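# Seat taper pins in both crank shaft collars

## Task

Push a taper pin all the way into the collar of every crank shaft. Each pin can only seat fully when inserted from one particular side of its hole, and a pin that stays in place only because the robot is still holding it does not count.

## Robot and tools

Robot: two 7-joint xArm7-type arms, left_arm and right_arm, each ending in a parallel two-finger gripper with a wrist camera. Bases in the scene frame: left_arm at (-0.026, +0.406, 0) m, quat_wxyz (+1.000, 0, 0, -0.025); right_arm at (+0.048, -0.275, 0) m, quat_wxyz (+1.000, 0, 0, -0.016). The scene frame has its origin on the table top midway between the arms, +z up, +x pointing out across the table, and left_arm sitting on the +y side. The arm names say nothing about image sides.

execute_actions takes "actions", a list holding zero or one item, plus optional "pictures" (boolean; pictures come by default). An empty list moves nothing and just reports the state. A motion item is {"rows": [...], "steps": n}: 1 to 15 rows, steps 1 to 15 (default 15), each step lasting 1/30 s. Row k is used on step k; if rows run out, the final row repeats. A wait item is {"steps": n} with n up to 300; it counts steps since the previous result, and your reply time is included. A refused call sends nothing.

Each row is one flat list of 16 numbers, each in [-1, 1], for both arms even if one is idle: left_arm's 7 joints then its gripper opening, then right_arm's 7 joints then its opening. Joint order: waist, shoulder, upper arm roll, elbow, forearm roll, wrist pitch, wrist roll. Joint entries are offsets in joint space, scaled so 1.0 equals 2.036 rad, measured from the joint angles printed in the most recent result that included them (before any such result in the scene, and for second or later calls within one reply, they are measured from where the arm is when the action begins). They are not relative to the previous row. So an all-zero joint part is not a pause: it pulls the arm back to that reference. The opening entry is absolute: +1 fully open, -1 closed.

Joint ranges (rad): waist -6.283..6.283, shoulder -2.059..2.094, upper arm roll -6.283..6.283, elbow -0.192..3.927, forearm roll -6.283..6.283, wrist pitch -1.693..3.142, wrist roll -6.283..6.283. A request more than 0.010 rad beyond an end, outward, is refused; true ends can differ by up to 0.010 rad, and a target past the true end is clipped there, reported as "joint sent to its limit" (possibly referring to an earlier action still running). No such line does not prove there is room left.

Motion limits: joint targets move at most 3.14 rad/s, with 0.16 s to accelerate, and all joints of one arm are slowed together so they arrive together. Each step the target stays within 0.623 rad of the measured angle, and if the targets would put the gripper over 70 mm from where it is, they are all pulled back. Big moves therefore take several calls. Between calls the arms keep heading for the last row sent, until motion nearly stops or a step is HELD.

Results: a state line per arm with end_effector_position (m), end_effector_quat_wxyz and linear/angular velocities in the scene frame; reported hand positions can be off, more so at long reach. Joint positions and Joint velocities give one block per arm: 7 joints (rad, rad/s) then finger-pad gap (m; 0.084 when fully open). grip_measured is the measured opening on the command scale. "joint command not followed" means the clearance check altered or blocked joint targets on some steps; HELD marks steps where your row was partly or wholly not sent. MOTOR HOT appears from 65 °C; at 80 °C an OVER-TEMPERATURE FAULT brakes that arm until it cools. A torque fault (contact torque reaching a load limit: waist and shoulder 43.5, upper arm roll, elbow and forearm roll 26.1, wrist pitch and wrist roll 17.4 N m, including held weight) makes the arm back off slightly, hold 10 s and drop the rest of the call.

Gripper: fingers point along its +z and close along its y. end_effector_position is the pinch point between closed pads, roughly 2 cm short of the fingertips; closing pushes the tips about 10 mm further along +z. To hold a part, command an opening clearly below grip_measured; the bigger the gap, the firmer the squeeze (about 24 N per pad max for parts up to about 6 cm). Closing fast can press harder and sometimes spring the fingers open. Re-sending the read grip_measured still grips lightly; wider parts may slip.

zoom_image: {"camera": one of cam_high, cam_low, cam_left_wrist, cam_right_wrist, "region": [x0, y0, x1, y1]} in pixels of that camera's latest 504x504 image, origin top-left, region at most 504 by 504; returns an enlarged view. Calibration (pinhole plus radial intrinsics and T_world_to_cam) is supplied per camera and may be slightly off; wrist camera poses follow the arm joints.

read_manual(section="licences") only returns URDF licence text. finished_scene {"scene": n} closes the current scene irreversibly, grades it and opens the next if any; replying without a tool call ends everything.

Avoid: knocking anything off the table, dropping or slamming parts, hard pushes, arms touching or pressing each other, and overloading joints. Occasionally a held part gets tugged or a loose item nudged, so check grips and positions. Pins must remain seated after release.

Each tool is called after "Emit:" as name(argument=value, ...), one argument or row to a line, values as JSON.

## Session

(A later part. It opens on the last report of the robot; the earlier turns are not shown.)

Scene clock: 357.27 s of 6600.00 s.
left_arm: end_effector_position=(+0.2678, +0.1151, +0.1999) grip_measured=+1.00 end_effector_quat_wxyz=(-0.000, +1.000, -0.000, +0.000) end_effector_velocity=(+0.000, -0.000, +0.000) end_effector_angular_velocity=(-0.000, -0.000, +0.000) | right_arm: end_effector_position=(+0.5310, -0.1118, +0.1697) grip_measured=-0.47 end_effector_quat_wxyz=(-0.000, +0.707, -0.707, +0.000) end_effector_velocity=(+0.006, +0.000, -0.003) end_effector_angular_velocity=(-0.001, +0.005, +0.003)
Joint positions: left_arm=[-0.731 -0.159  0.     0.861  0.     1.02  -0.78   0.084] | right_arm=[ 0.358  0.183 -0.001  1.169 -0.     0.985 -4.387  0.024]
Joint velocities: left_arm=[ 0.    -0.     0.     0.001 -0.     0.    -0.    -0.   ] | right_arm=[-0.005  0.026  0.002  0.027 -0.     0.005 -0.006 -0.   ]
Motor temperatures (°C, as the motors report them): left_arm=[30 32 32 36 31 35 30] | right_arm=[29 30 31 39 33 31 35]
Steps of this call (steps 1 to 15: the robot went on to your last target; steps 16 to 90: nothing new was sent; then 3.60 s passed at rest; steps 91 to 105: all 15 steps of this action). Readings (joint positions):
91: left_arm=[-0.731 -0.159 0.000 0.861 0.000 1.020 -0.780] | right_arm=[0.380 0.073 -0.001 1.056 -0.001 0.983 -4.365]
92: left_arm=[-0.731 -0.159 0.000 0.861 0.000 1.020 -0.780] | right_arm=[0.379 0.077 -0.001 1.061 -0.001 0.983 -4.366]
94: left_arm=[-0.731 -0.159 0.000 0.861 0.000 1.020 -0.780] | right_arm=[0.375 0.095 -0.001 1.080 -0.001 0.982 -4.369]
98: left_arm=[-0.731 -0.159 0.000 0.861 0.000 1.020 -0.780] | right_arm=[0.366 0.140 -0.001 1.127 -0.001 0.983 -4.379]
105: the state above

Emit:
execute_actions(
  actions=[
    {"rows": [[0,0,0,0,0,0,0,1, -0.0028,0.0185,0,0.0121,0,-0.0061,-0.0027,-0.7],[0,0,0,0,0,0,0,1, -0.0028,0.0185,0,0.0121,0,-0.0061,-0.0027,-0.7],[0,0,0,0,0,0,0,1, -0.0028,0.0185,0,0.0121,0,-0.0061,-0.0027,-0.7],[0,0,0,0,0,0,0,1, -0.0055,0.037,0,0.0243,0,-0.0123,-0.0054,-0.7],[0,0,0,0,0,0,0,1, -0.0055,0.037,0,0.0243,0,-0.0123,-0.0054,-0.7],[0,0,0,0,0,0,0,1, -0.0055,0.037,0,0.0243,0,-0.0123,-0.0054,-0.7],[0,0,0,0,0,0,0,1, -0.0083,0.0554,0,0.0364,0,-0.0184,-0.0081,-0.7]], "steps": 15},
  ],
)

Scene clock: 365.30 s of 6600.00 s.
left_arm: end_effector_position=(+0.2678, +0.1151, +0.1999) grip_measured=+1.00 end_effector_quat_wxyz=(-0.000, +1.000, -0.000, +0.000) end_effector_velocity=(-0.000, +0.000, -0.000) end_effector_angular_velocity=(+0.001, +0.001, -0.000) | right_arm: end_effector_position=(+0.5572, -0.1117, +0.1444) grip_measured=-0.47 end_effector_quat_wxyz=(-0.000, +0.707, -0.707, +0.000) end_effector_velocity=(+0.004, -0.001, -0.006) end_effector_angular_velocity=(-0.002, +0.005, -0.001)
Joint positions: left_arm=[-0.731 -0.159  0.     0.861  0.     1.02  -0.78   0.084] | right_arm=[ 0.342  0.292 -0.     1.241 -0.     0.948 -4.403  0.024]
Joint velocities: left_arm=[ 0.     0.001 -0.    -0.     0.     0.     0.    -0.   ] | right_arm=[-0.004  0.022 -0.001  0.014  0.    -0.003 -0.004  0.   ]
Motor temperatures (°C, as the motors report them): left_arm=[30 32 32 36 31 35 30] | right_arm=[29 30 31 39 33 31 35]
Steps of this call (steps 1 to 15: the robot went on to your last target; steps 16 to 90: nothing new was sent; then 4.53 s passed at rest; steps 91 to 105: all 15 steps of this action). Readings (joint positions):
91: left_arm=[-0.731 -0.159 0.000 0.861 0.000 1.020 -0.780] | right_arm=[0.357 0.186 -0.000 1.172 -0.000 0.985 -4.388]
92: left_arm=[-0.731 -0.159 0.000 0.861 0.000 1.020 -0.780] | right_arm=[0.357 0.190 -0.000 1.175 -0.000 0.983 -4.389]
94: left_arm=[-0.731 -0.159 0.000 0.861 0.000 1.020 -0.780] | right_arm=[0.354 0.208 -0.001 1.187 -0.000 0.976 -4.391]
98: left_arm=[-0.731 -0.159 0.000 0.861 0.000 1.020 -0.780] | right_arm=[0.347 0.251 -0.001 1.217 -0.000 0.961 -4.397]
105: the state above
camera_calibration (this result's frames):
cam_left_wrist: T_world_to_cam=[[0.0041487, -0.99992, 0.0119778, 0.145713], [-0.999753, -0.00440881, -0.0217718, 0.34267], [0.0218229, -0.0118846, -0.999691, 0.326639], [0, 0, 0, 1]] pos_world=[0.334853, 0.151094, 0.332253]
cam_right_wrist: T_world_to_cam=[[-0.999813, 0.000337548, 0.0193263, 0.584849], [0.000444829, 0.999985, 0.005547, 0.181263], [-0.0193242, 0.00555456, -0.999798, 0.289605], [0, 0, 0, 1]] pos_world=[0.590255, -0.183066, 0.277238]

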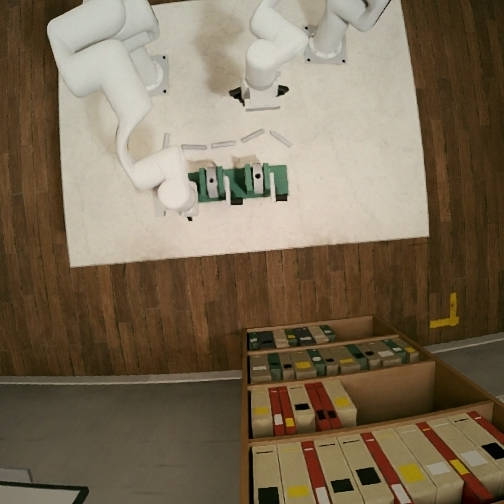

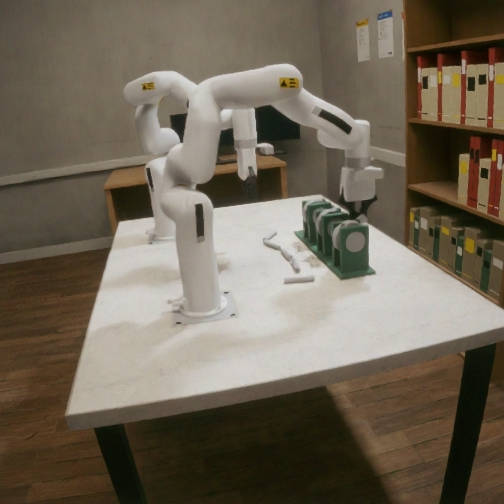

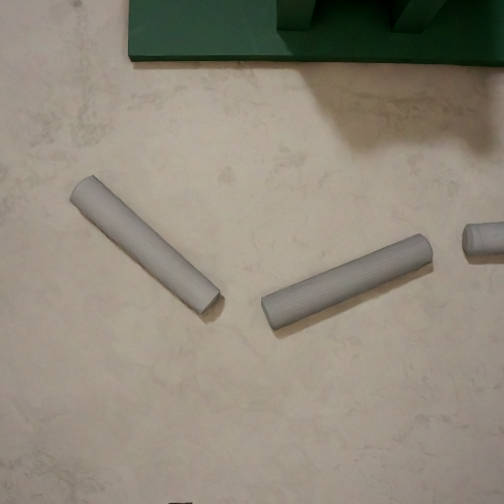

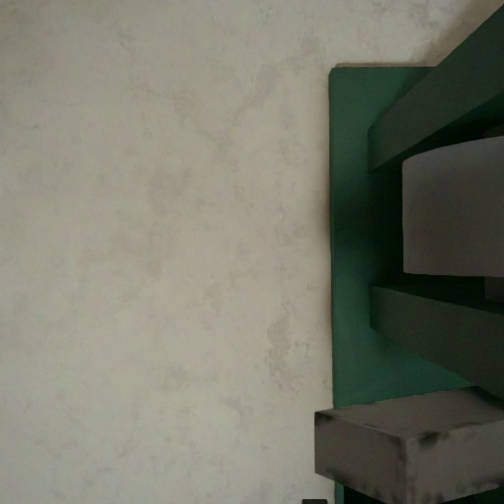

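Emit:
execute_actions(
  actions=[
    {"rows": [[0,0,0,0,0,0,0,1, -0.001,0.0133,0,0.0008,0,-0.0123,-0.0009,-0.7],[0,0,0,0,0,0,0,1, -0.001,0.0133,0,0.0008,0,-0.0123,-0.0009,-0.7],[0,0,0,0,0,0,0,1, -0.001,0.0133,0,0.0008,0,-0.0123,-0.0009,-0.7],[0,0,0,0,0,0,0,1, -0.002,0.0265,0,0.0017,0,-0.0246,-0.0019,-0.7],[0,0,0,0,0,0,0,1, -0.002,0.0265,0,0.0017,0,-0.0246,-0.0019,-0.7],[0,0,0,0,0,0,0,1, -0.002,0.0265,0,0.0017,0,-0.0246,-0.0019,-0.7],[0,0,0,0,0,0,0,1, -0.003,0.0398,0,0.0025,0,-0.0369,-0.0028,-0.7]], "steps": 15},
  ],
  pictures=false,
)

Scene clock: 372.13 s of 6600.00 s.
left_arm: end_effector_position=(+0.2678, +0.1151, +0.1999) grip_measured=+1.00 end_effector_quat_wxyz=(-0.000, +1.000, -0.000, +0.000) end_effector_velocity=(+0.000, -0.000, +0.000) end_effector_angular_velocity=(-0.001, -0.001, +0.000) | right_arm: end_effector_position=(+0.5672, -0.1120, +0.1092) grip_measured=-0.47 end_effector_quat_wxyz=(+0.000, +0.707, -0.707, +0.000) end_effector_velocity=(+0.000, -0.001, -0.005) end_effector_angular_velocity=(-0.001, +0.002, -0.003)
Joint positions: left_arm=[-0.731 -0.159  0.     0.861  0.     1.02  -0.78   0.084] | right_arm=[ 0.336  0.372 -0.     1.246 -0.     0.875 -4.409  0.024]
Joint velocities: left_arm=[ 0.    -0.001 -0.    -0.    -0.    -0.001 -0.     0.   ] | right_arm=[-0.     0.009 -0.001 -0.003  0.001 -0.01   0.001  0.   ]
Motor temperatures (°C, as the motors report them): left_arm=[30 32 32 36 31 35 30] | right_arm=[29 30 31 38 33 31 35]
Steps of this call (steps 1 to 15: the robot went on to your last target; steps 16 to 90: nothing new was sent; then 3.33 s passed at rest; steps 91 to 105: all 15 steps of this action). Readings (joint positions):
91: left_arm=[-0.731 -0.159 0.000 0.861 0.000 1.020 -0.780] | right_arm=[0.341 0.296 -0.001 1.243 -0.000 0.947 -4.404]
92: left_arm=[-0.731 -0.159 0.000 0.861 0.000 1.020 -0.780] | right_arm=[0.341 0.299 -0.001 1.243 -0.000 0.943 -4.404]
94: left_arm=[-0.731 -0.159 0.000 0.861 0.000 1.020 -0.780] | right_arm=[0.340 0.312 -0.001 1.244 -0.000 0.929 -4.405]
98: left_arm=[-0.731 -0.159 0.000 0.861 0.000 1.020 -0.780] | right_arm=[0.337 0.343 -0.001 1.247 -0.000 0.899 -4.407]
105: the state above

Emit:
execute_actions(
  actions=[
    {"rows": [[0,0,0,0,0,0,0,1, 0,0,0,0,0,0,0,-0.3],[0,0,0,0,0,0,0,1, 0,0,0,0,0,0,0,-0.1],[0,0,0,0,0,0,0,1, 0,0,0,0,0,0,0,0.1],[0,0,0,0,0,0,0,1, 0,0,0,0,0,0,0,0.3],[0,0,0,0,0,0,0,1, 0,0,0,0,0,0,0,0.3],[0,0,0,0,0,0,0,1, 0,0,0,0,0,0,0,0.3],[0,0,0,0,0,0,0,1, 0,-0.0536,0,0.0602,0,0.1138,0,0.3]], "steps": 15},
  ],
  pictures=false,
)

Scene clock: 381.97 s of 6600.00 s.
left_arm: end_effector_position=(+0.2678, +0.1151, +0.1999) grip_measured=+1.00 end_effector_quat_wxyz=(-0.000, +1.000, -0.000, +0.000) end_effector_velocity=(+0.001, -0.001, +0.001) end_effector_angular_velocity=(-0.002, -0.003, -0.001) | right_arm: end_effector_position=(+0.5721, -0.1106, +0.1950) grip_measured=+0.29 end_effector_quat_wxyz=(-0.008, +0.707, -0.707, +0.004) end_effector_velocity=(-0.001, -0.001, +0.190) end_effector_angular_velocity=(+0.020, -0.067, +0.001)
Joint positions: left_arm=[-0.731 -0.159  0.     0.861  0.     1.02  -0.78   0.084] | right_arm=[ 0.336  0.271 -0.     1.36  -0.     1.071 -4.409  0.056]
Joint velocities: left_arm=[ 0.    -0.001 -0.     0.002  0.001 -0.001  0.001 -0.   ] | right_arm=[ 0.001 -0.224 -0.002  0.233 -0.001  0.387 -0.002 -0.   ]
Motor temperatures (°C, as the motors report them): left_arm=[30 32 32 36 31 35 30] | right_arm=[29 30 31 38 33 31 35]
Steps of this call (steps 1 to 15: the robot went on to your last target; steps 16 to 90: nothing new was sent; then 6.33 s passed at rest; steps 91 to 105: all 15 steps of this action). Readings (joint positions):
91: left_arm=[-0.731 -0.159 0.000 0.861 0.000 1.020 -0.780] | right_arm=[0.336 0.373 -0.000 1.246 -0.000 0.873 -4.409]
92: left_arm=[-0.731 -0.159 0.000 0.861 0.000 1.020 -0.780] | right_arm=[0.336 0.373 -0.000 1.246 -0.000 0.874 -4.409]
94: left_arm=[-0.731 -0.159 0.000 0.861 0.000 1.020 -0.780] | right_arm=[0.335 0.373 -0.001 1.245 -0.000 0.874 -4.409]
98: left_arm=[-0.731 -0.159 0.000 0.861 0.000 1.020 -0.780] | right_arm=[0.336 0.370 -0.000 1.248 -0.000 0.882 -4.409]
105: the state above

Emit:
execute_actions(
  actions=[
    {"rows": [[0,0,0,0,0,0,0,1, 0.0255,-0.1905,0,-0.0808,0,0.1185,0.0258,0.3]], "steps": 15},
  ],
  pictures=false,
)

Emit:
execute_actions(
  actions=[
    {"steps": 10},
  ],
)

Scene clock: 387.90 s of 6600.00 s.
left_arm: end_effector_position=(+0.2678, +0.1151, +0.1999) grip_measured=+1.00 end_effector_quat_wxyz=(-0.000, +1.000, -0.000, +0.000) end_effector_velocity=(+0.000, -0.000, +0.001) end_effector_angular_velocity=(-0.002, -0.001, -0.000) | right_arm: end_effector_position=(+0.4695, -0.1191, +0.2985) grip_measured=+0.29 end_effector_quat_wxyz=(-0.001, +0.707, -0.707, +0.001) end_effector_velocity=(-0.053, -0.018, -0.017) end_effector_angular_velocity=(-0.041, +0.110, -0.017)
Joint positions: left_arm=[-0.731 -0.159  0.     0.861  0.     1.02  -0.78   0.084] | right_arm=[ 0.386 -0.106 -0.     1.202 -0.     1.305 -4.358  0.056]
Joint velocities: left_arm=[-0.    -0.     0.     0.001 -0.    -0.001  0.    -0.   ] | right_arm=[ 0.014 -0.088 -0.01  -0.115 -0.001  0.09   0.021 -0.   ]
Motor temperatures (°C, as the motors report them): left_arm=[30 32 32 36 31 35 30] | right_arm=[29 30 31 37 33 31 35]
Steps of this call (steps 1 to 30: the robot went on to your last target; steps 31 to 90: nothing new was sent; then 2.43 s passed at rest; steps 91 to 105: all 15 steps of this action). Readings (joint positions):
91: left_arm=[-0.731 -0.159 0.000 0.861 0.000 1.020 -0.780] | right_arm=[0.336 0.262 -0.000 1.368 -0.000 1.107 -4.409]
92: left_arm=[-0.731 -0.159 0.000 0.861 0.000 1.020 -0.780] | right_arm=[0.336 0.258 -0.000 1.365 -0.000 1.110 -4.408]
94: left_arm=[-0.731 -0.159 0.000 0.861 0.000 1.020 -0.780] | right_arm=[0.342 0.215 -0.001 1.339 -0.000 1.137 -4.401]
98: left_arm=[-0.731 -0.159 0.000 0.861 0.000 1.020 -0.780] | right_arm=[0.364 0.053 0.000 1.276 -0.000 1.219 -4.380]
105: the state above

Scene clock: 388.23 s of 6600.00 s.
left_arm: end_effector_position=(+0.2678, +0.1151, +0.1999) grip_measured=+1.00 end_effector_quat_wxyz=(-0.000, +1.000, -0.000, +0.000) end_effector_velocity=(-0.000, +0.000, +0.001) end_effector_angular_velocity=(-0.001, -0.002, +0.000) | right_arm: end_effector_position=(+0.4655, -0.1199, +0.2993) grip_measured=+0.29 end_effector_quat_wxyz=(+0.001, +0.707, -0.707, -0.000) end_effector_velocity=(-0.001, -0.000, +0.003) end_effector_angular_velocity=(+0.002, -0.004, +0.001)
Joint positions: left_arm=[-0.731 -0.159  0.     0.861  0.     1.02  -0.78   0.084] | right_arm=[ 0.387 -0.115 -0.     1.195 -0.     1.312 -4.356  0.056]
Joint velocities: left_arm=[-0.    -0.002  0.    -0.001  0.    -0.    -0.     0.   ] | right_arm=[ 0.002 -0.009 -0.001 -0.     0.     0.004 -0.    -0.   ]
Motor temperatures (°C, as the motors report them): left_arm=[30 32 32 36 31 35 30] | right_arm=[29 30 31 37 33 31 35]
Steps of this call (steps 1 to 10: the robot went on to your last target). Readings (joint positions):
1: left_arm=[-0.731 -0.159 0.000 0.861 0.000 1.020 -0.780] | right_arm=[0.386 -0.108 -0.001 1.199 -0.000 1.307 -4.357]
2: left_arm=[-0.731 -0.159 0.000 0.861 0.000 1.020 -0.780] | right_arm=[0.386 -0.109 -0.001 1.197 -0.000 1.309 -4.357]
4: left_arm=[-0.731 -0.159 0.000 0.861 0.000 1.020 -0.780] | right_arm=[0.387 -0.112 -0.001 1.195 -0.000 1.311 -4.357]
8: left_arm=[-0.731 -0.159 0.000 0.861 0.000 1.020 -0.780] | right_arm=[0.387 -0.115 -0.001 1.195 -0.000 1.312 -4.356]
10: the state above
camera_calibration (this result's frames):
cam_left_wrist: T_world_to_cam=[[0.00414877, -0.99992, 0.0119777, 0.145713], [-0.999753, -0.00440888, -0.0217717, 0.34267], [0.0218228, -0.0118845, -0.999691, 0.326639], [0, 0, 0, 1]] pos_world=[0.334853, 0.151094, 0.332253]
cam_right_wrist: T_world_to_cam=[[-0.999774, 0.00207798, 0.0211418, 0.489812], [0.00218274, 0.999985, 0.00493339, 0.188103], [-0.0211313, 0.00497842, -0.999764, 0.443578], [0, 0, 0, 1]] pos_world=[0.498664, -0.191327, 0.43219]

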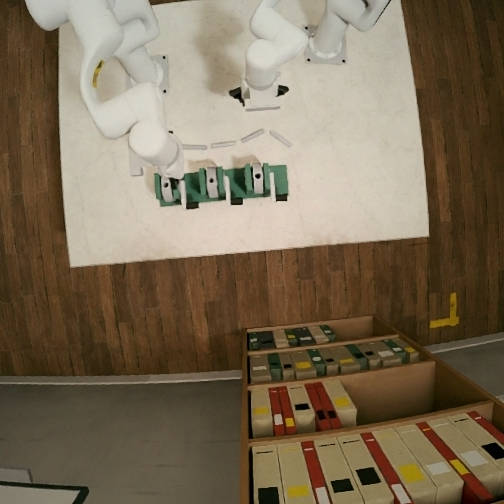

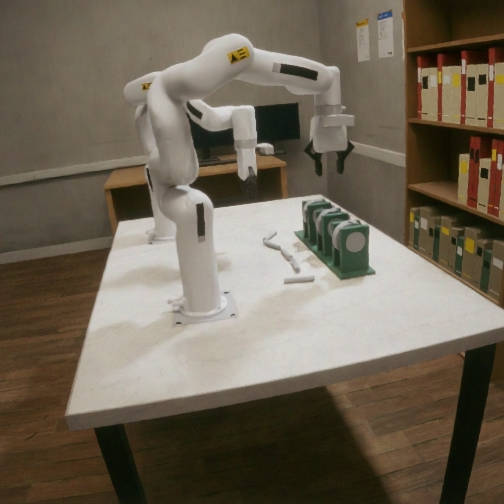

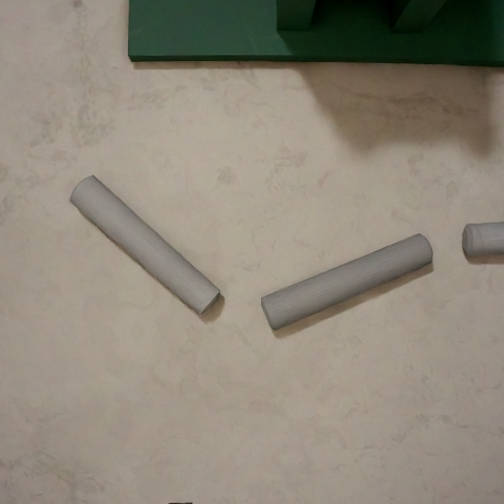

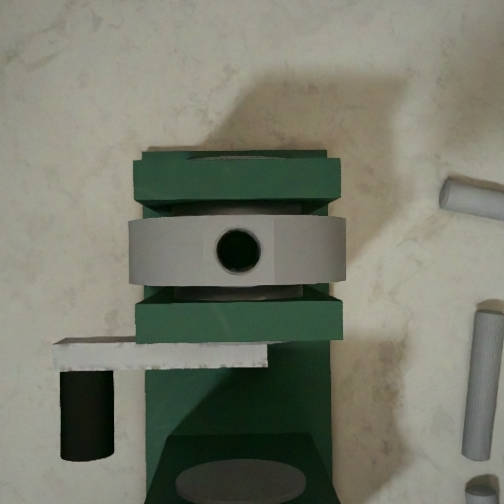

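Emit:
zoom_image(
  camera="cam_right_wrist",
  region=[120, 180, 360, 320],
)

Region (120, 180, 360, 320) of cam_right_wrist's 504x504 image, scaled by 2.100, with more detail than that image has; it fills the top 294 rows of this view, and the rest is white.

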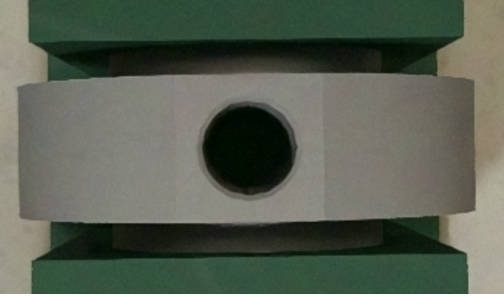

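Emit:
execute_actions(
  actions=[
    {"rows": [[-0.0857,0.1523,0,0.1757,0,0.0234,-0.0862,1, 0,0,0,0,0,0,0,0.3]], "steps": 15},
  ],
  pictures=false,
)

Emit:
execute_actions(
  actions=[
    {"steps": 12},
  ],
)

Scene clock: 405.67 s of 6600.00 s.
left_arm: end_effector_position=(+0.2676, -0.0062, +0.1996) grip_measured=+1.00 end_effector_quat_wxyz=(-0.001, +1.000, -0.001, -0.000) end_effector_velocity=(+0.028, -0.018, +0.014) end_effector_angular_velocity=(-0.023, -0.027, +0.077) | right_arm: end_effector_position=(+0.4655, -0.1199, +0.2993) grip_measured=+0.29 end_effector_quat_wxyz=(+0.001, +0.707, -0.707, -0.000) end_effector_velocity=(+0.000, +0.000, -0.000) end_effector_angular_velocity=(+0.000, +0.000, -0.002)
Joint positions: left_arm=[-0.901  0.143 -0.001  1.208  0.     1.067 -0.951  0.084] | right_arm=[ 0.387 -0.115 -0.     1.195 -0.     1.312 -4.356  0.056]
Joint velocities: left_arm=[-0.021  0.063  0.044  0.114  0.002  0.017 -0.055  0.   ] | right_arm=[-0.001  0.002  0.001  0.001  0.    -0.001  0.002 -0.   ]
Motor temperatures (°C, as the motors report them): left_arm=[30 32 32 36 31 35 30] | right_arm=[29 30 31 37 33 31 35]
Steps of this call (steps 1 to 30: the robot went on to your last target; steps 31 to 90: nothing new was sent; then 13.93 s passed at rest; steps 91 to 105: all 15 steps of this action). Readings (joint positions):
91: left_arm=[-0.731 -0.159 0.000 0.861 0.000 1.020 -0.781] | right_arm=[0.387 -0.117 -0.000 1.195 -0.000 1.312 -4.356]
92: left_arm=[-0.733 -0.155 0.001 0.866 0.000 1.022 -0.784] | right_arm=[0.387 -0.116 -0.000 1.195 -0.000 1.312 -4.356]
94: left_arm=[-0.755 -0.115 0.004 0.914 0.001 1.029 -0.808] | right_arm=[0.387 -0.116 -0.000 1.195 -0.000 1.312 -4.356]
98: left_arm=[-0.837 0.030 -0.000 1.080 0.000 1.049 -0.887] | right_arm=[0.387 -0.115 -0.000 1.195 -0.000 1.312 -4.356]
105: the state above

Scene clock: 406.07 s of 6600.00 s.
left_arm: end_effector_position=(+0.2681, -0.0093, +0.2002) grip_measured=+1.00 end_effector_quat_wxyz=(-0.000, +1.000, +0.000, +0.000) end_effector_velocity=(-0.001, -0.001, -0.001) end_effector_angular_velocity=(+0.002, +0.001, -0.001) | right_arm: end_effector_position=(+0.4655, -0.1199, +0.2993) grip_measured=+0.29 end_effector_quat_wxyz=(+0.001, +0.707, -0.707, -0.000) end_effector_velocity=(+0.000, +0.000, +0.000) end_effector_angular_velocity=(+0.001, -0.001, +0.002)
Joint positions: left_arm=[-0.905  0.15   0.     1.218  0.     1.068 -0.956  0.084] | right_arm=[ 0.387 -0.115 -0.     1.195 -0.     1.312 -4.356  0.056]
Joint velocities: left_arm=[-0.002  0.004 -0.     0.002  0.     0.001 -0.002  0.   ] | right_arm=[ 0.     0.    -0.     0.001  0.001 -0.001 -0.002  0.   ]
Motor temperatures (°C, as the motors report them): left_arm=[30 32 32 36 31 35 30] | right_arm=[29 30 31 37 33 31 35]
Steps of this call (steps 1 to 12: the robot went on to your last target). Readings (joint positions):
1: left_arm=[-0.902 0.145 0.001 1.211 0.000 1.067 -0.952] | right_arm=[0.387 -0.115 -0.000 1.195 -0.000 1.312 -4.356]
2: left_arm=[-0.902 0.146 0.001 1.213 0.001 1.067 -0.953] | right_arm=[0.387 -0.115 -0.000 1.195 -0.000 1.312 -4.356]
4: left_arm=[-0.903 0.147 0.001 1.216 0.001 1.068 -0.955] | right_arm=[0.387 -0.115 -0.000 1.195 -0.000 1.312 -4.356]
8: left_arm=[-0.904 0.149 0.000 1.217 0.000 1.068 -0.956] | right_arm=[0.387 -0.115 -0.000 1.195 -0.000 1.312 -4.356]
12: the state above
camera_calibration (this result's frames):
cam_left_wrist: T_world_to_cam=[[0.0055943, -0.999911, 0.0120818, 0.0209238], [-0.999741, -0.00585927, -0.0220082, 0.342539], [0.022077, -0.0119555, -0.999685, 0.325358], [0, 0, 0, 1]] pos_world=[0.33515, 0.0268188, 0.332542]
cam_right_wrist: T_world_to_cam=[[-0.999774, 0.00207777, 0.0211404, 0.489812], [0.00218254, 0.999985, 0.00493386, 0.188103], [-0.0211298, 0.00497889, -0.999764, 0.443578], [0, 0, 0, 1]] pos_world=[0.498664, -0.191327, 0.432191]

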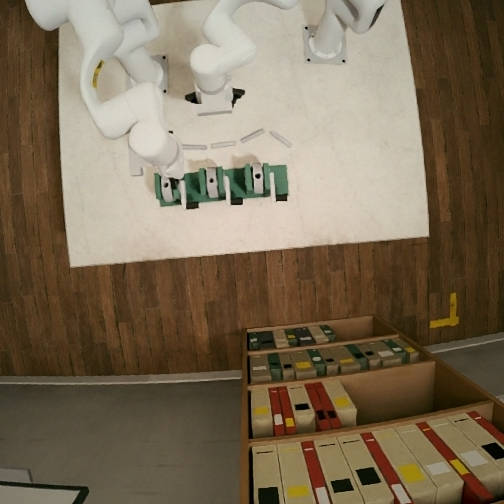

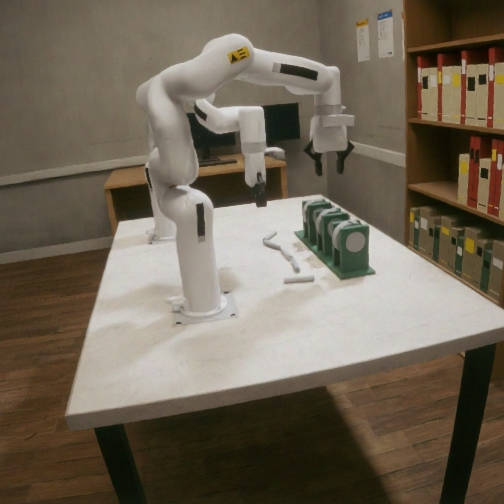

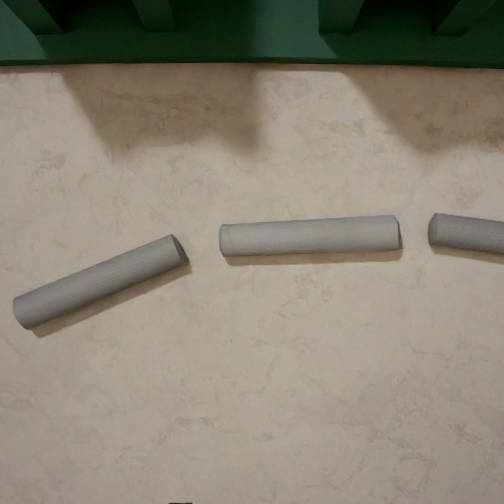

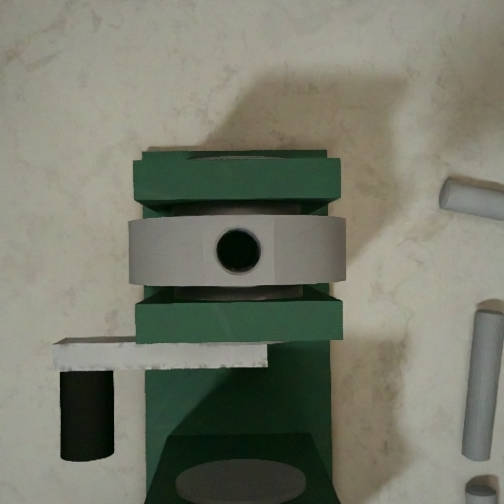

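Emit:
zoom_image(
  camera="cam_left_wrist",
  region=[200, 190, 420, 290],
)

Emit:
zoom_image(
  camera="cam_left_wrist",
  region=[0, 220, 220, 350],
)

Region (200, 190, 420, 290) of cam_left_wrist's 504x504 image, scaled by 2.291, with more detail than that image has; it fills the top 229 rows of this view, and the rest is white.

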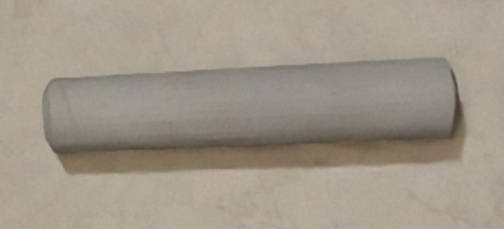

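Region (0, 220, 220, 350) of cam_left_wrist's 504x504 image, scaled by 2.291, with more detail than that image has; it fills the top 298 rows of this view, and the rest is white.

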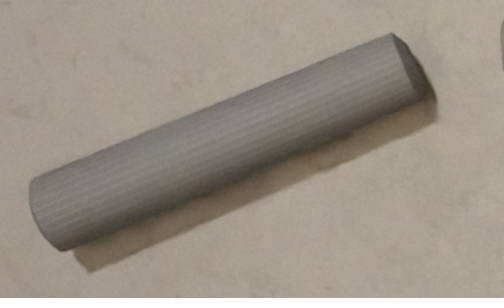

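Emit:
execute_actions(
  actions=[
    {"rows": [[0.2548,-0.0435,0,-0.2115,0,-0.1681,-0.1629,0.2, 0,0,0,0,0,0,0,0.3],[0.2548,-0.0435,0,-0.2115,0,-0.1681,-0.1629,0.2, 0,0,0,0,0,0,0,0.3],[0.2548,-0.0435,0,-0.2115,0,-0.1681,-0.1629,0.2, 0,0,0,0,0,0,0,0.3],[0.2548,-0.0435,0,-0.2115,0,-0.1681,-0.1629,0.2, 0,0,0,0,0,0,0,0.3],[0.2548,-0.0435,0,-0.2115,0,-0.1681,-0.1629,0.2, 0.0912,0.2978,0,0.2477,0,-0.0511,0.0905,0.3]], "steps": 15},
  ],
  pictures=false,
)

Emit:
execute_actions(
  actions=[
    {"steps": 15},
  ],
)

Scene clock: 452.77 s of 6600.00 s.
left_arm: end_effector_position=(+0.3554, +0.1522, +0.1277) grip_measured=+0.19 end_effector_quat_wxyz=(-0.000, +0.955, +0.296, +0.000) end_effector_velocity=(+0.102, +0.418, -0.166) end_effector_angular_velocity=(-0.001, -0.000, +1.452) | right_arm: end_effector_position=(+0.5345, -0.0336, +0.2556) grip_measured=+0.29 end_effector_quat_wxyz=(+0.000, +0.707, -0.707, +0.000) end_effector_velocity=(+0.201, +0.322, -0.213) end_effector_angular_velocity=(+0.000, -0.002, +0.004)
Joint positions: left_arm=[-0.539  0.088  0.001  0.915  0.     0.827 -1.189  0.052] | right_arm=[ 0.492  0.227 -0.     1.48  -0.     1.253 -4.252  0.056]
Joint velocities: left_arm=[ 0.889 -0.155 -0.005 -0.739 -0.001 -0.585 -0.568  0.   ] | right_arm=[ 0.368  1.206 -0.002  1.001  0.    -0.207  0.363  0.   ]
Motor temperatures (°C, as the motors report them): left_arm=[30 32 32 36 31 35 30] | right_arm=[29 30 31 38 33 31 35]
Steps of this call (steps 1 to 30: the robot went on to your last target; steps 31 to 90: nothing new was sent; then 43.20 s passed at rest; steps 91 to 105: all 15 steps of this action). Readings (joint positions):
91: left_arm=[-0.905 0.150 -0.000 1.218 0.000 1.067 -0.956] | right_arm=[0.387 -0.115 -0.000 1.195 -0.000 1.312 -4.356]
92: left_arm=[-0.900 0.149 -0.002 1.214 0.000 1.063 -0.960] | right_arm=[0.387 -0.115 -0.000 1.195 -0.000 1.312 -4.356]
94: left_arm=[-0.861 0.140 -0.008 1.180 0.000 1.033 -0.989] | right_arm=[0.387 -0.115 -0.000 1.195 -0.000 1.312 -4.356]
98: left_arm=[-0.742 0.123 0.002 1.083 0.000 0.961 -1.060] | right_arm=[0.403 -0.065 -0.003 1.243 -0.000 1.303 -4.339]
105: the state above

Scene clock: 453.27 s of 6600.00 s.
left_arm: end_effector_position=(+0.3651, +0.2225, +0.1005) grip_measured=+0.19 end_effector_quat_wxyz=(+0.000, +0.912, +0.411, +0.000) end_effector_velocity=(+0.000, +0.010, -0.004) end_effector_angular_velocity=(+0.003, +0.006, +0.026) | right_arm: end_effector_position=(+0.5706, +0.0373, +0.2027) grip_measured=+0.29 end_effector_quat_wxyz=(-0.002, +0.707, -0.707, +0.001) end_effector_velocity=(-0.006, +0.010, -0.014) end_effector_angular_velocity=(-0.006, +0.020, +0.010)
Joint positions: left_arm=[-0.388  0.061 -0.001  0.789  0.     0.726 -1.287  0.052] | right_arm=[ 0.572  0.487 -0.002  1.699 -0.     1.208 -4.172  0.056]
Joint velocities: left_arm=[ 0.014 -0.     0.008 -0.011 -0.    -0.004 -0.004 -0.   ] | right_arm=[ 0.011  0.027  0.008  0.005  0.001 -0.001  0.007 -0.   ]
Motor temperatures (°C, as the motors report them): left_arm=[30 32 32 36 31 35 30] | right_arm=[29 30 31 38 33 31 35]
Steps of this call (steps 1 to 15: the robot went on to your last target). Readings (joint positions):
1: left_arm=[-0.509 0.083 0.001 0.890 0.000 0.807 -1.208] | right_arm=[0.504 0.268 -0.000 1.513 -0.000 1.246 -4.240]
2: left_arm=[-0.479 0.078 0.001 0.865 0.000 0.788 -1.227] | right_arm=[0.517 0.308 -0.000 1.547 -0.000 1.239 -4.228]
4: left_arm=[-0.428 0.069 0.003 0.822 0.000 0.756 -1.259] | right_arm=[0.541 0.386 -0.000 1.612 -0.000 1.226 -4.204]
8: left_arm=[-0.395 0.063 0.001 0.795 0.000 0.732 -1.281] | right_arm=[0.568 0.473 0.002 1.677 0.000 1.212 -4.179]
15: the state above
camera_calibration (this result's frames):
cam_left_wrist: T_world_to_cam=[[0.752702, -0.658227, 0.0133143, -0.095555], [-0.657899, -0.752777, -0.0222507, 0.480077], [0.0246687, 0.00798865, -0.999664, 0.220924], [0, 0, 0, 1]] pos_world=[0.382317, 0.29673, 0.232804]
cam_right_wrist: T_world_to_cam=[[-0.999869, 0.00242606, 0.0160176, 0.597653], [0.0025343, 0.999974, 0.00674063, 0.0305877], [-0.0160008, 0.00678034, -0.999849, 0.345382], [0, 0, 0, 1]] pos_world=[0.603024, -0.0343786, 0.33555]

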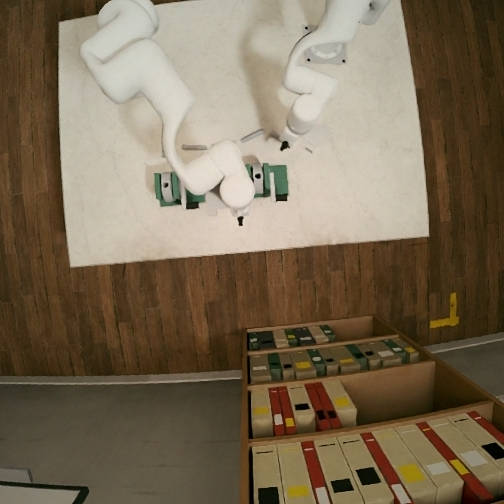

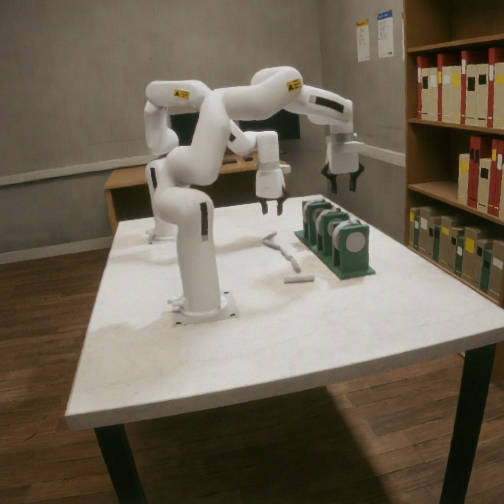

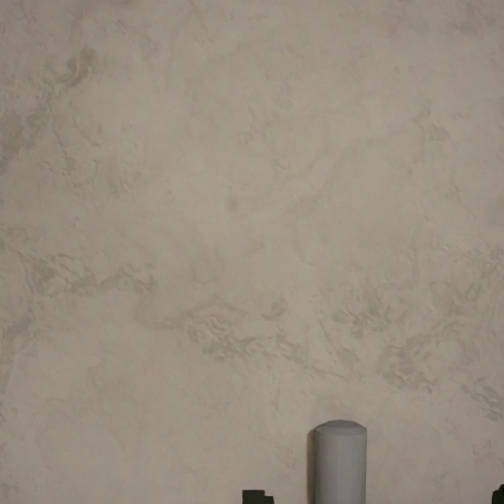

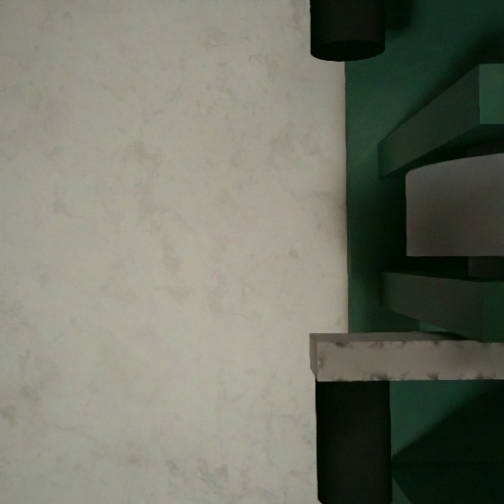

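Emit:
execute_actions(
  actions=[
    {"rows": [[0.0009,0.0836,0.0005,-0.0185,0,-0.1011,0,0.2, -0.0003,0.0364,0.001,-0.0786,0,-0.1131,-0.0005,0.3]], "steps": 15},
  ],
  pictures=false,
)

Emit:
execute_actions(
  actions=[
    {"steps": 10},
  ],
)

Scene clock: 470.10 s of 6600.00 s.
left_arm: end_effector_position=(+0.3658, +0.2235, +0.0314) grip_measured=+0.19 end_effector_quat_wxyz=(+0.000, +0.911, +0.412, +0.001) end_effector_velocity=(-0.002, +0.001, -0.008) end_effector_angular_velocity=(+0.000, +0.001, -0.001) | right_arm: end_effector_position=(+0.5676, +0.0364, +0.1123) grip_measured=+0.29 end_effector_quat_wxyz=(-0.003, +0.708, -0.707, +0.001) end_effector_velocity=(+0.003, +0.002, -0.001) end_effector_angular_velocity=(+0.013, -0.022, +0.001)
Joint positions: left_arm=[-0.386  0.228  0.     0.753  0.     0.523 -1.287  0.052] | right_arm=[ 0.571  0.558  0.     1.544 -0.     0.981 -4.173  0.056]
Joint velocities: left_arm=[ 0.     0.018  0.    -0.008 -0.    -0.026  0.001 -0.   ] | right_arm=[-0.001 -0.006  0.    -0.018  0.    -0.038 -0.001 -0.   ]
Motor temperatures (°C, as the motors report them): left_arm=[30 32 32 35 31 35 30] | right_arm=[29 30 31 38 33 31 35]
Steps of this call (steps 1 to 15: the robot went on to your last target; steps 16 to 90: nothing new was sent; then 13.33 s passed at rest; steps 91 to 105: all 15 steps of this action). Readings (joint positions):
91: left_arm=[-0.386 0.062 0.000 0.787 0.000 0.725 -1.287] | right_arm=[0.573 0.491 -0.000 1.699 -0.000 1.207 -4.172]
92: left_arm=[-0.386 0.065 0.000 0.787 0.000 0.718 -1.287] | right_arm=[0.573 0.492 -0.000 1.696 -0.000 1.201 -4.172]
94: left_arm=[-0.386 0.101 0.000 0.782 0.000 0.668 -1.287] | right_arm=[0.573 0.501 -0.000 1.668 -0.000 1.151 -4.172]
98: left_arm=[-0.386 0.210 0.000 0.751 0.000 0.557 -1.287] | right_arm=[0.571 0.551 0.000 1.567 -0.000 1.028 -4.173]
105: the state above

Scene clock: 470.43 s of 6600.00 s.
left_arm: end_effector_position=(+0.3650, +0.2240, +0.0299) grip_measured=+0.19 end_effector_quat_wxyz=(-0.000, +0.911, +0.413, -0.000) end_effector_velocity=(-0.001, +0.001, -0.001) end_effector_angular_velocity=(+0.001, +0.003, +0.001) | right_arm: end_effector_position=(+0.5663, +0.0356, +0.1091) grip_measured=+0.29 end_effector_quat_wxyz=(-0.000, +0.708, -0.707, +0.000) end_effector_velocity=(-0.001, +0.000, -0.001) end_effector_angular_velocity=(-0.001, +0.001, -0.001)
Joint positions: left_arm=[-0.386  0.231  0.     0.751  0.     0.52  -1.287  0.052] | right_arm=[ 0.571  0.56   0.     1.539 -0.     0.978 -4.174  0.056]
Joint velocities: left_arm=[-0.     0.002  0.    -0.002 -0.    -0.    -0.001 -0.   ] | right_arm=[ 0.     0.     0.001 -0.002 -0.    -0.001  0.002  0.   ]
Motor temperatures (°C, as the motors report them): left_arm=[30 32 32 35 31 35 30] | right_arm=[29 30 31 38 33 31 35]
Steps of this call (steps 1 to 10: the robot went on to your last target). Readings (joint positions):
1: left_arm=[-0.386 0.229 0.000 0.752 0.000 0.522 -1.287] | right_arm=[0.571 0.558 0.000 1.543 -0.000 0.980 -4.174]
2: left_arm=[-0.386 0.230 0.000 0.752 0.000 0.522 -1.287] | right_arm=[0.571 0.558 0.000 1.542 -0.000 0.979 -4.174]
4: left_arm=[-0.386 0.230 0.000 0.751 0.000 0.521 -1.287] | right_arm=[0.571 0.560 0.000 1.540 -0.000 0.979 -4.174]
8: left_arm=[-0.386 0.231 0.000 0.751 0.000 0.521 -1.287] | right_arm=[0.571 0.560 0.000 1.539 -0.000 0.978 -4.174]
10: the state above
camera_calibration (this result's frames):
cam_left_wrist: T_world_to_cam=[[0.754546, -0.656141, 0.0117636, -0.0946755], [-0.655836, -0.754587, -0.0218404, 0.479122], [0.023207, 0.00876461, -0.999692, 0.150711], [0, 0, 0, 1]] pos_world=[0.382165, 0.298098, 0.162242]
cam_right_wrist: T_world_to_cam=[[-0.999813, 0.000195796, 0.0193527, 0.59457], [0.000310309, 0.999982, 0.00591432, 0.03419], [-0.0193512, 0.00591922, -0.999795, 0.253666], [0, 0, 0, 1]] pos_world=[0.599356, -0.0358073, 0.241905]

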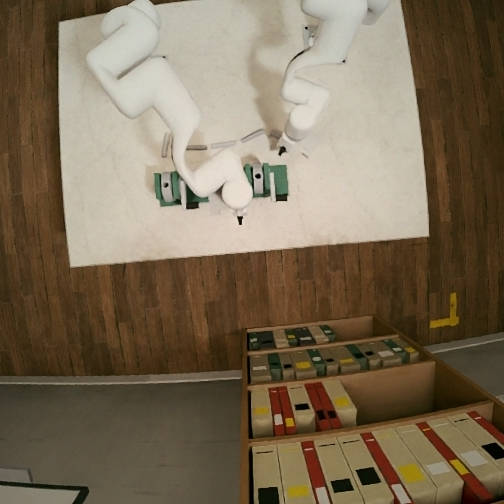

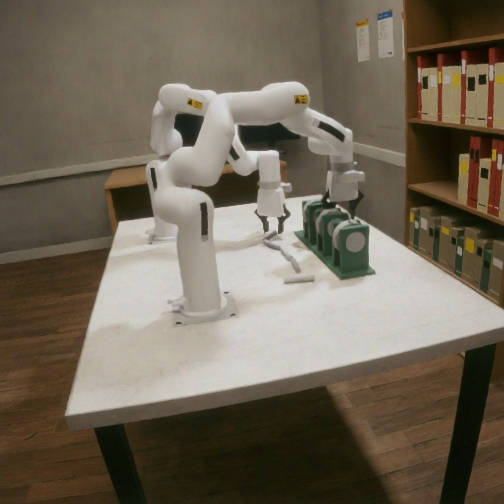

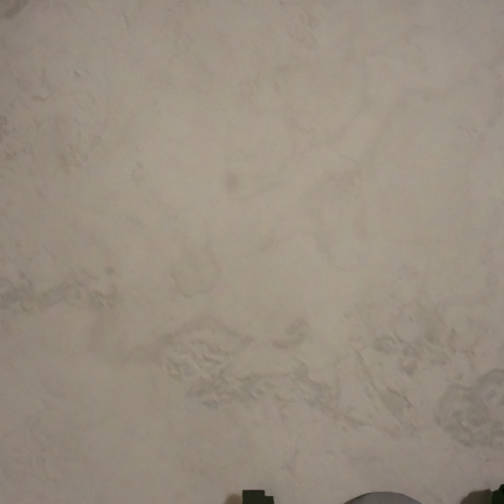

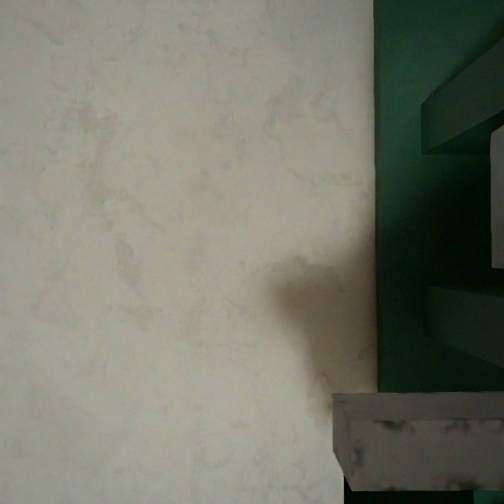

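Emit:
zoom_image(
  camera="cam_low",
  region=[230, 180, 330, 260],
)

Region (230, 180, 330, 260) of cam_low's 504x504 image, scaled by 5.040, with more detail than that image has; it fills the top 403 rows of this view, and the rest is white.

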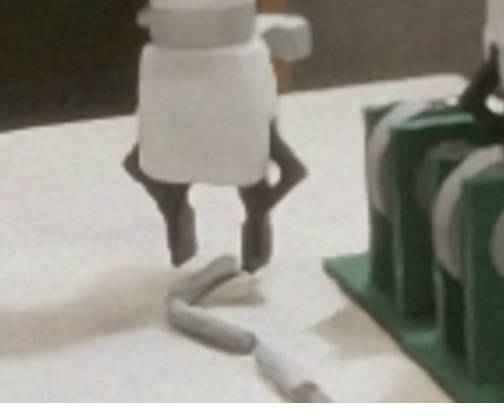

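Emit:
execute_actions(
  actions=[
    {"rows": [[0,0.0122,0,-0.0003,0,-0.0071,0,0.2, 0,0,0,0,0,0,0,-0.2],[0,0.0122,0,-0.0003,0,-0.0071,0,0.2, 0,0,0,0,0,0,0,-0.35],[0,0.0122,0,-0.0003,0,-0.0071,0,0.2, 0,0,0,0,0,0,0,-0.45],[0,0.0122,0,-0.0003,0,-0.0071,0,0.2, 0,0,0,0,0,0,0,-0.55],[0,0.0122,0,-0.0003,0,-0.0071,0,0.2, 0,0,0,0,0,0,0,-0.7]], "steps": 15},
  ],
  pictures=false,
)

Scene clock: 478.37 s of 6600.00 s.
left_arm: end_effector_position=(+0.3626, +0.2250, +0.0202) grip_measured=+0.19 end_effector_quat_wxyz=(-0.004, +0.911, +0.412, -0.004) end_effector_velocity=(-0.001, +0.000, -0.001) end_effector_angular_velocity=(+0.001, +0.002, -0.001) | right_arm: end_effector_position=(+0.5663, +0.0356, +0.1091) grip_measured=-0.47 end_effector_quat_wxyz=(-0.000, +0.708, -0.707, +0.000) end_effector_velocity=(+0.001, -0.000, +0.001) end_effector_angular_velocity=(+0.000, -0.000, -0.002)
Joint positions: left_arm=[-0.386  0.256  0.     0.751  0.     0.506 -1.287  0.052] | right_arm=[ 0.571  0.56   0.     1.539 -0.     0.978 -4.174  0.024]
Joint velocities: left_arm=[ 0.     0.002 -0.    -0.001  0.    -0.001  0.     0.   ] | right_arm=[-0.001 -0.    -0.     0.001  0.     0.001  0.    -0.   ]
Motor temperatures (°C, as the motors report them): left_arm=[30 32 32 35 31 35 30] | right_arm=[29 31 31 38 33 31 35]
Steps of this call (steps 1 to 15: the robot went on to your last target; steps 16 to 90: nothing new was sent; then 4.43 s passed at rest; steps 91 to 105: all 15 steps of this action). Readings (joint positions):
91: left_arm=[-0.386 0.232 0.000 0.751 0.000 0.520 -1.287] | right_arm=[0.571 0.561 0.000 1.539 -0.000 0.978 -4.174]
92: left_arm=[-0.386 0.236 0.000 0.752 0.000 0.517 -1.287] | right_arm=[0.571 0.561 0.000 1.539 -0.000 0.978 -4.174]
94: left_arm=[-0.386 0.248 0.000 0.751 0.000 0.511 -1.287] | right_arm=[0.571 0.561 0.000 1.539 -0.000 0.978 -4.174]
98: left_arm=[-0.386 0.255 0.000 0.750 0.000 0.507 -1.287] | right_arm=[0.571 0.560 0.000 1.539 -0.000 0.978 -4.174]
105: the state above

Emit:
execute_actions(
  actions=[
    {"rows": [[0,0,0,0,0,0,0,-0.2, 0.0015,-0.0108,0,0,0,0.0109,0.0016,-0.7],[0,0,0,0,0,0,0,-0.35, 0.0015,-0.0108,0,0,0,0.0109,0.0016,-0.7],[0,0,0,0,0,0,0,-0.45, 0.0015,-0.0108,0,0,0,0.0109,0.0016,-0.7],[0,0,0,0,0,0,0,-0.55, 0.0029,-0.0215,0,-0.0001,0,0.0218,0.0031,-0.7],[0,0,0,0,0,0,0,-0.62, 0.0029,-0.0215,0,-0.0001,0,0.0218,0.0031,-0.7],[0,0,0,0,0,0,0,-0.7, 0.0029,-0.0215,0,-0.0001,0,0.0218,0.0031,-0.7],[0,0,0,0,0,0,0,-0.85, 0.0044,-0.0323,0,-0.0001,0,0.0327,0.0047,-0.7]], "steps": 15},
  ],
  pictures=false,
)

Scene clock: 499.13 s of 6600.00 s.
left_arm: end_effector_position=(+0.3638, +0.2244, +0.0214) grip_measured=-0.61 end_effector_quat_wxyz=(-0.003, +0.911, +0.412, -0.002) end_effector_velocity=(-0.001, +0.000, -0.001) end_effector_angular_velocity=(+0.001, +0.002, -0.001) | right_arm: end_effector_position=(+0.5574, +0.0357, +0.1425) grip_measured=-0.47 end_effector_quat_wxyz=(+0.000, +0.707, -0.707, +0.000) end_effector_velocity=(-0.002, +0.001, +0.005) end_effector_angular_velocity=(+0.000, +0.002, +0.000)
Joint positions: left_arm=[-0.386  0.254  0.     0.752  0.     0.505 -1.287  0.017] | right_arm=[ 0.579  0.496 -0.     1.539 -0.     1.043 -4.164  0.024]
Joint velocities: left_arm=[ 0.     0.002  0.    -0.001  0.001  0.     0.     0.   ] | right_arm=[ 0.002 -0.01   0.001  0.001  0.001  0.011  0.002 -0.   ]
Motor temperatures (°C, as the motors report them): left_arm=[30 32 32 35 31 35 30] | right_arm=[29 31 31 38 33 31 35]
Steps of this call (steps 1 to 15: the robot went on to your last target; steps 16 to 90: nothing new was sent; then 17.27 s passed at rest; steps 91 to 105: all 15 steps of this action). Readings (joint positions):
91: left_arm=[-0.386 0.256 0.000 0.751 0.000 0.506 -1.287] | right_arm=[0.571 0.560 0.000 1.539 -0.000 0.979 -4.173]
92: left_arm=[-0.386 0.255 0.000 0.752 0.000 0.505 -1.287] | right_arm=[0.571 0.557 0.000 1.539 -0.000 0.981 -4.173]
94: left_arm=[-0.386 0.254 0.000 0.753 0.000 0.505 -1.287] | right_arm=[0.573 0.546 -0.000 1.540 -0.001 0.991 -4.171]
98: left_arm=[-0.386 0.254 0.000 0.752 0.000 0.505 -1.287] | right_arm=[0.576 0.518 -0.001 1.540 -0.001 1.020 -4.168]
105: the state above

Emit:
execute_actions(
  actions=[
    {"rows": [[-0.0,-0.0315,0,0.0058,0,0.0361,0,-0.85, 0.0039,-0.0164,0,-0.012,0,0.0044,0.0036,-0.7],[-0.0,-0.0315,0,0.0058,0,0.0361,0,-0.85, 0.0039,-0.0164,0,-0.012,0,0.0044,0.0036,-0.7],[-0.0,-0.0315,0,0.0058,0,0.0361,0,-0.85, 0.0039,-0.0164,0,-0.012,0,0.0044,0.0036,-0.7],[0,-0.063,0,0.0115,0,0.0723,0,-0.85, 0.0077,-0.0327,0,-0.0239,0,0.0088,0.0073,-0.7],[0,-0.063,0,0.0115,0,0.0723,0,-0.85, 0.0077,-0.0327,0,-0.0239,0,0.0088,0.0073,-0.7],[0,-0.063,0,0.0115,0,0.0723,0,-0.85, 0.0077,-0.0327,0,-0.0239,0,0.0088,0.0073,-0.7],[0,-0.0945,0,0.0173,0,0.1084,0,-0.85, 0.0116,-0.0491,0,-0.0359,0,0.0132,0.0109,-0.7]], "steps": 15},
  ],
)

Scene clock: 509.50 s of 6600.00 s.
left_arm: end_effector_position=(+0.3647, +0.2241, +0.0968) grip_measured=-0.61 end_effector_quat_wxyz=(-0.001, +0.911, +0.412, -0.001) end_effector_velocity=(-0.020, +0.010, +0.003) end_effector_angular_velocity=(+0.027, +0.058, +0.001) | right_arm: end_effector_position=(+0.5325, +0.0361, +0.1685) grip_measured=-0.47 end_effector_quat_wxyz=(+0.000, +0.708, -0.707, +0.000) end_effector_velocity=(-0.006, +0.001, +0.004) end_effector_angular_velocity=(+0.002, +0.001, -0.002)
Joint positions: left_arm=[-0.386  0.068  0.     0.785  0.     0.72  -1.287  0.017] | right_arm=[ 0.602  0.398 -0.     1.467 -0.     1.07  -4.143  0.024]
Joint velocities: left_arm=[ 0.001 -0.035  0.001 -0.018 -0.     0.081  0.001 -0.   ] | right_arm=[ 0.005 -0.02   0.001 -0.017  0.002  0.003  0.007  0.   ]
Motor temperatures (°C, as the motors report them): left_arm=[30 32 32 34 31 35 30] | right_arm=[29 31 31 38 33 31 35]
Steps of this call (steps 1 to 15: the robot went on to your last target; steps 16 to 90: nothing new was sent; then 6.87 s passed at rest; steps 91 to 105: all 15 steps of this action). Readings (joint positions):
91: left_arm=[-0.386 0.255 0.000 0.751 0.000 0.507 -1.287] | right_arm=[0.580 0.494 0.000 1.539 -0.000 1.045 -4.164]
92: left_arm=[-0.386 0.252 0.000 0.751 0.000 0.514 -1.287] | right_arm=[0.581 0.490 0.000 1.535 -0.000 1.045 -4.163]
94: left_arm=[-0.386 0.231 0.001 0.745 0.000 0.551 -1.287] | right_arm=[0.584 0.473 -0.000 1.524 -0.001 1.049 -4.159]
98: left_arm=[-0.386 0.149 0.000 0.766 0.001 0.636 -1.287] | right_arm=[0.594 0.432 -0.001 1.495 -0.001 1.060 -4.150]
105: the state above
camera_calibration (this result's frames):
cam_left_wrist: T_world_to_cam=[[0.75455, -0.65617, 0.0097612, -0.0949655], [-0.655896, -0.754551, -0.0212993, 0.48044], [0.0213413, 0.00966905, -0.999725, 0.218143], [0, 0, 0, 1]] pos_world=[0.382119, 0.298094, 0.229243]
cam_right_wrist: T_world_to_cam=[[-0.999793, 0.000055772, 0.0203339, 0.559478], [0.000152922, 0.999989, 0.00477621, 0.0336433], [-0.0203334, 0.00477833, -0.999782, 0.312948], [0, 0, 0, 1]] pos_world=[0.565721, -0.0351695, 0.301343]

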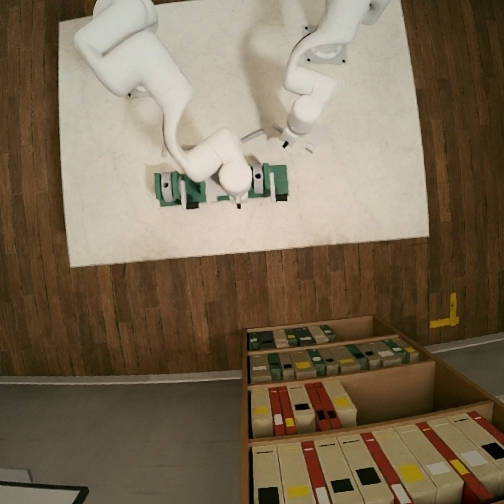

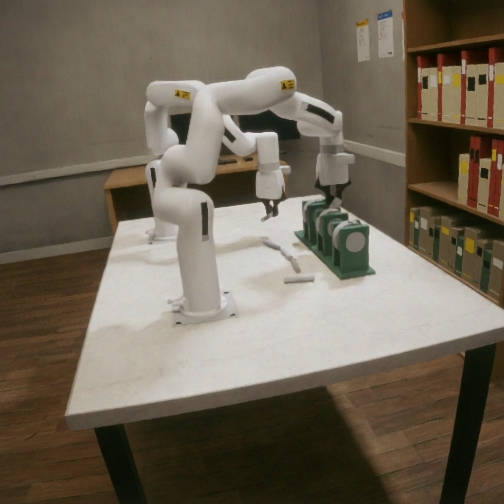

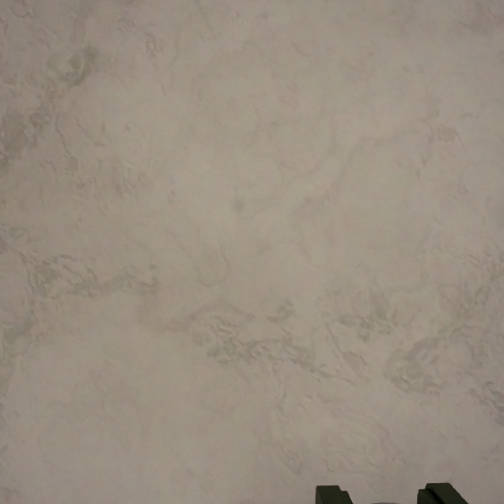

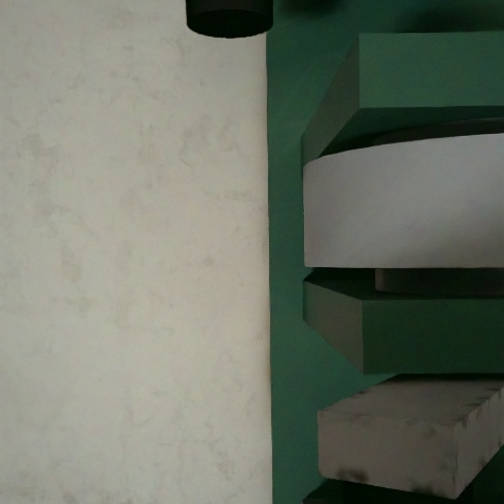

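Emit:
execute_actions(
  actions=[
    {"rows": [[0,-0.003,0,0.001,0,0.003,0,-0.85, 0.0058,-0.0176,0,-0.0205,0,-0.003,0.0059,-0.7],[0,-0.003,0,0.001,0,0.003,0,-0.85, 0.0058,-0.0176,0,-0.0205,0,-0.003,0.0059,-0.7],[0,-0.003,0,0.001,0,0.003,0,-0.85, 0.0058,-0.0176,0,-0.0205,0,-0.003,0.0059,-0.7],[0,-0.003,0,0.001,0,0.003,0,-0.85, 0.0115,-0.0353,0,-0.041,0,-0.0061,0.0117,-0.7],[0,-0.003,0,0.001,0,0.003,0,-0.85, 0.0115,-0.0353,0,-0.041,0,-0.0061,0.0117,-0.7],[0,-0.003,0,0.001,0,0.003,0,-0.85, 0.0115,-0.0353,0,-0.041,0,-0.0061,0.0117,-0.7],[0,-0.003,0,0.001,0,0.003,0,-0.85, 0.0173,-0.0529,0,-0.0615,0,-0.0091,0.0176,-0.7]], "steps": 15},
  ],
  pictures=false,
)

Scene clock: 517.53 s of 6600.00 s.
left_arm: end_effector_position=(+0.3651, +0.2239, +0.0997) grip_measured=-0.61 end_effector_quat_wxyz=(-0.000, +0.911, +0.412, -0.000) end_effector_velocity=(+0.000, +0.000, +0.000) end_effector_angular_velocity=(+0.000, -0.000, -0.001) | right_arm: end_effector_position=(+0.4980, +0.0362, +0.1786) grip_measured=-0.47 end_effector_quat_wxyz=(+0.000, +0.707, -0.707, +0.000) end_effector_velocity=(-0.007, +0.001, +0.000) end_effector_angular_velocity=(+0.004, -0.004, -0.003)
Joint positions: left_arm=[-0.386  0.062  0.     0.787  0.     0.726 -1.287  0.017] | right_arm=[ 0.637  0.293 -0.     1.345 -0.001  1.053 -4.108  0.024]
Joint velocities: left_arm=[ 0. -0. -0.  0.  0.  0.  0. -0.] | right_arm=[ 0.009 -0.021 -0.001 -0.031  0.001 -0.014  0.01   0.   ]
Motor temperatures (°C, as the motors report them): left_arm=[30 32 32 34 31 35 30] | right_arm=[29 31 31 38 33 31 35]
Steps of this call (steps 1 to 15: the robot went on to your last target; steps 16 to 90: nothing new was sent; then 4.53 s passed at rest; steps 91 to 105: all 15 steps of this action). Readings (joint positions):
91: left_arm=[-0.386 0.062 0.000 0.787 0.000 0.726 -1.287] | right_arm=[0.603 0.396 -0.000 1.465 -0.000 1.070 -4.142]
92: left_arm=[-0.386 0.062 0.000 0.787 0.000 0.726 -1.287] | right_arm=[0.604 0.392 -0.000 1.460 -0.000 1.068 -4.140]
94: left_arm=[-0.386 0.062 0.000 0.787 0.000 0.726 -1.287] | right_arm=[0.610 0.374 -0.001 1.442 -0.001 1.066 -4.135]
98: left_arm=[-0.386 0.062 0.000 0.787 0.000 0.726 -1.287] | right_arm=[0.623 0.331 -0.001 1.393 -0.001 1.059 -4.121]
105: the state above


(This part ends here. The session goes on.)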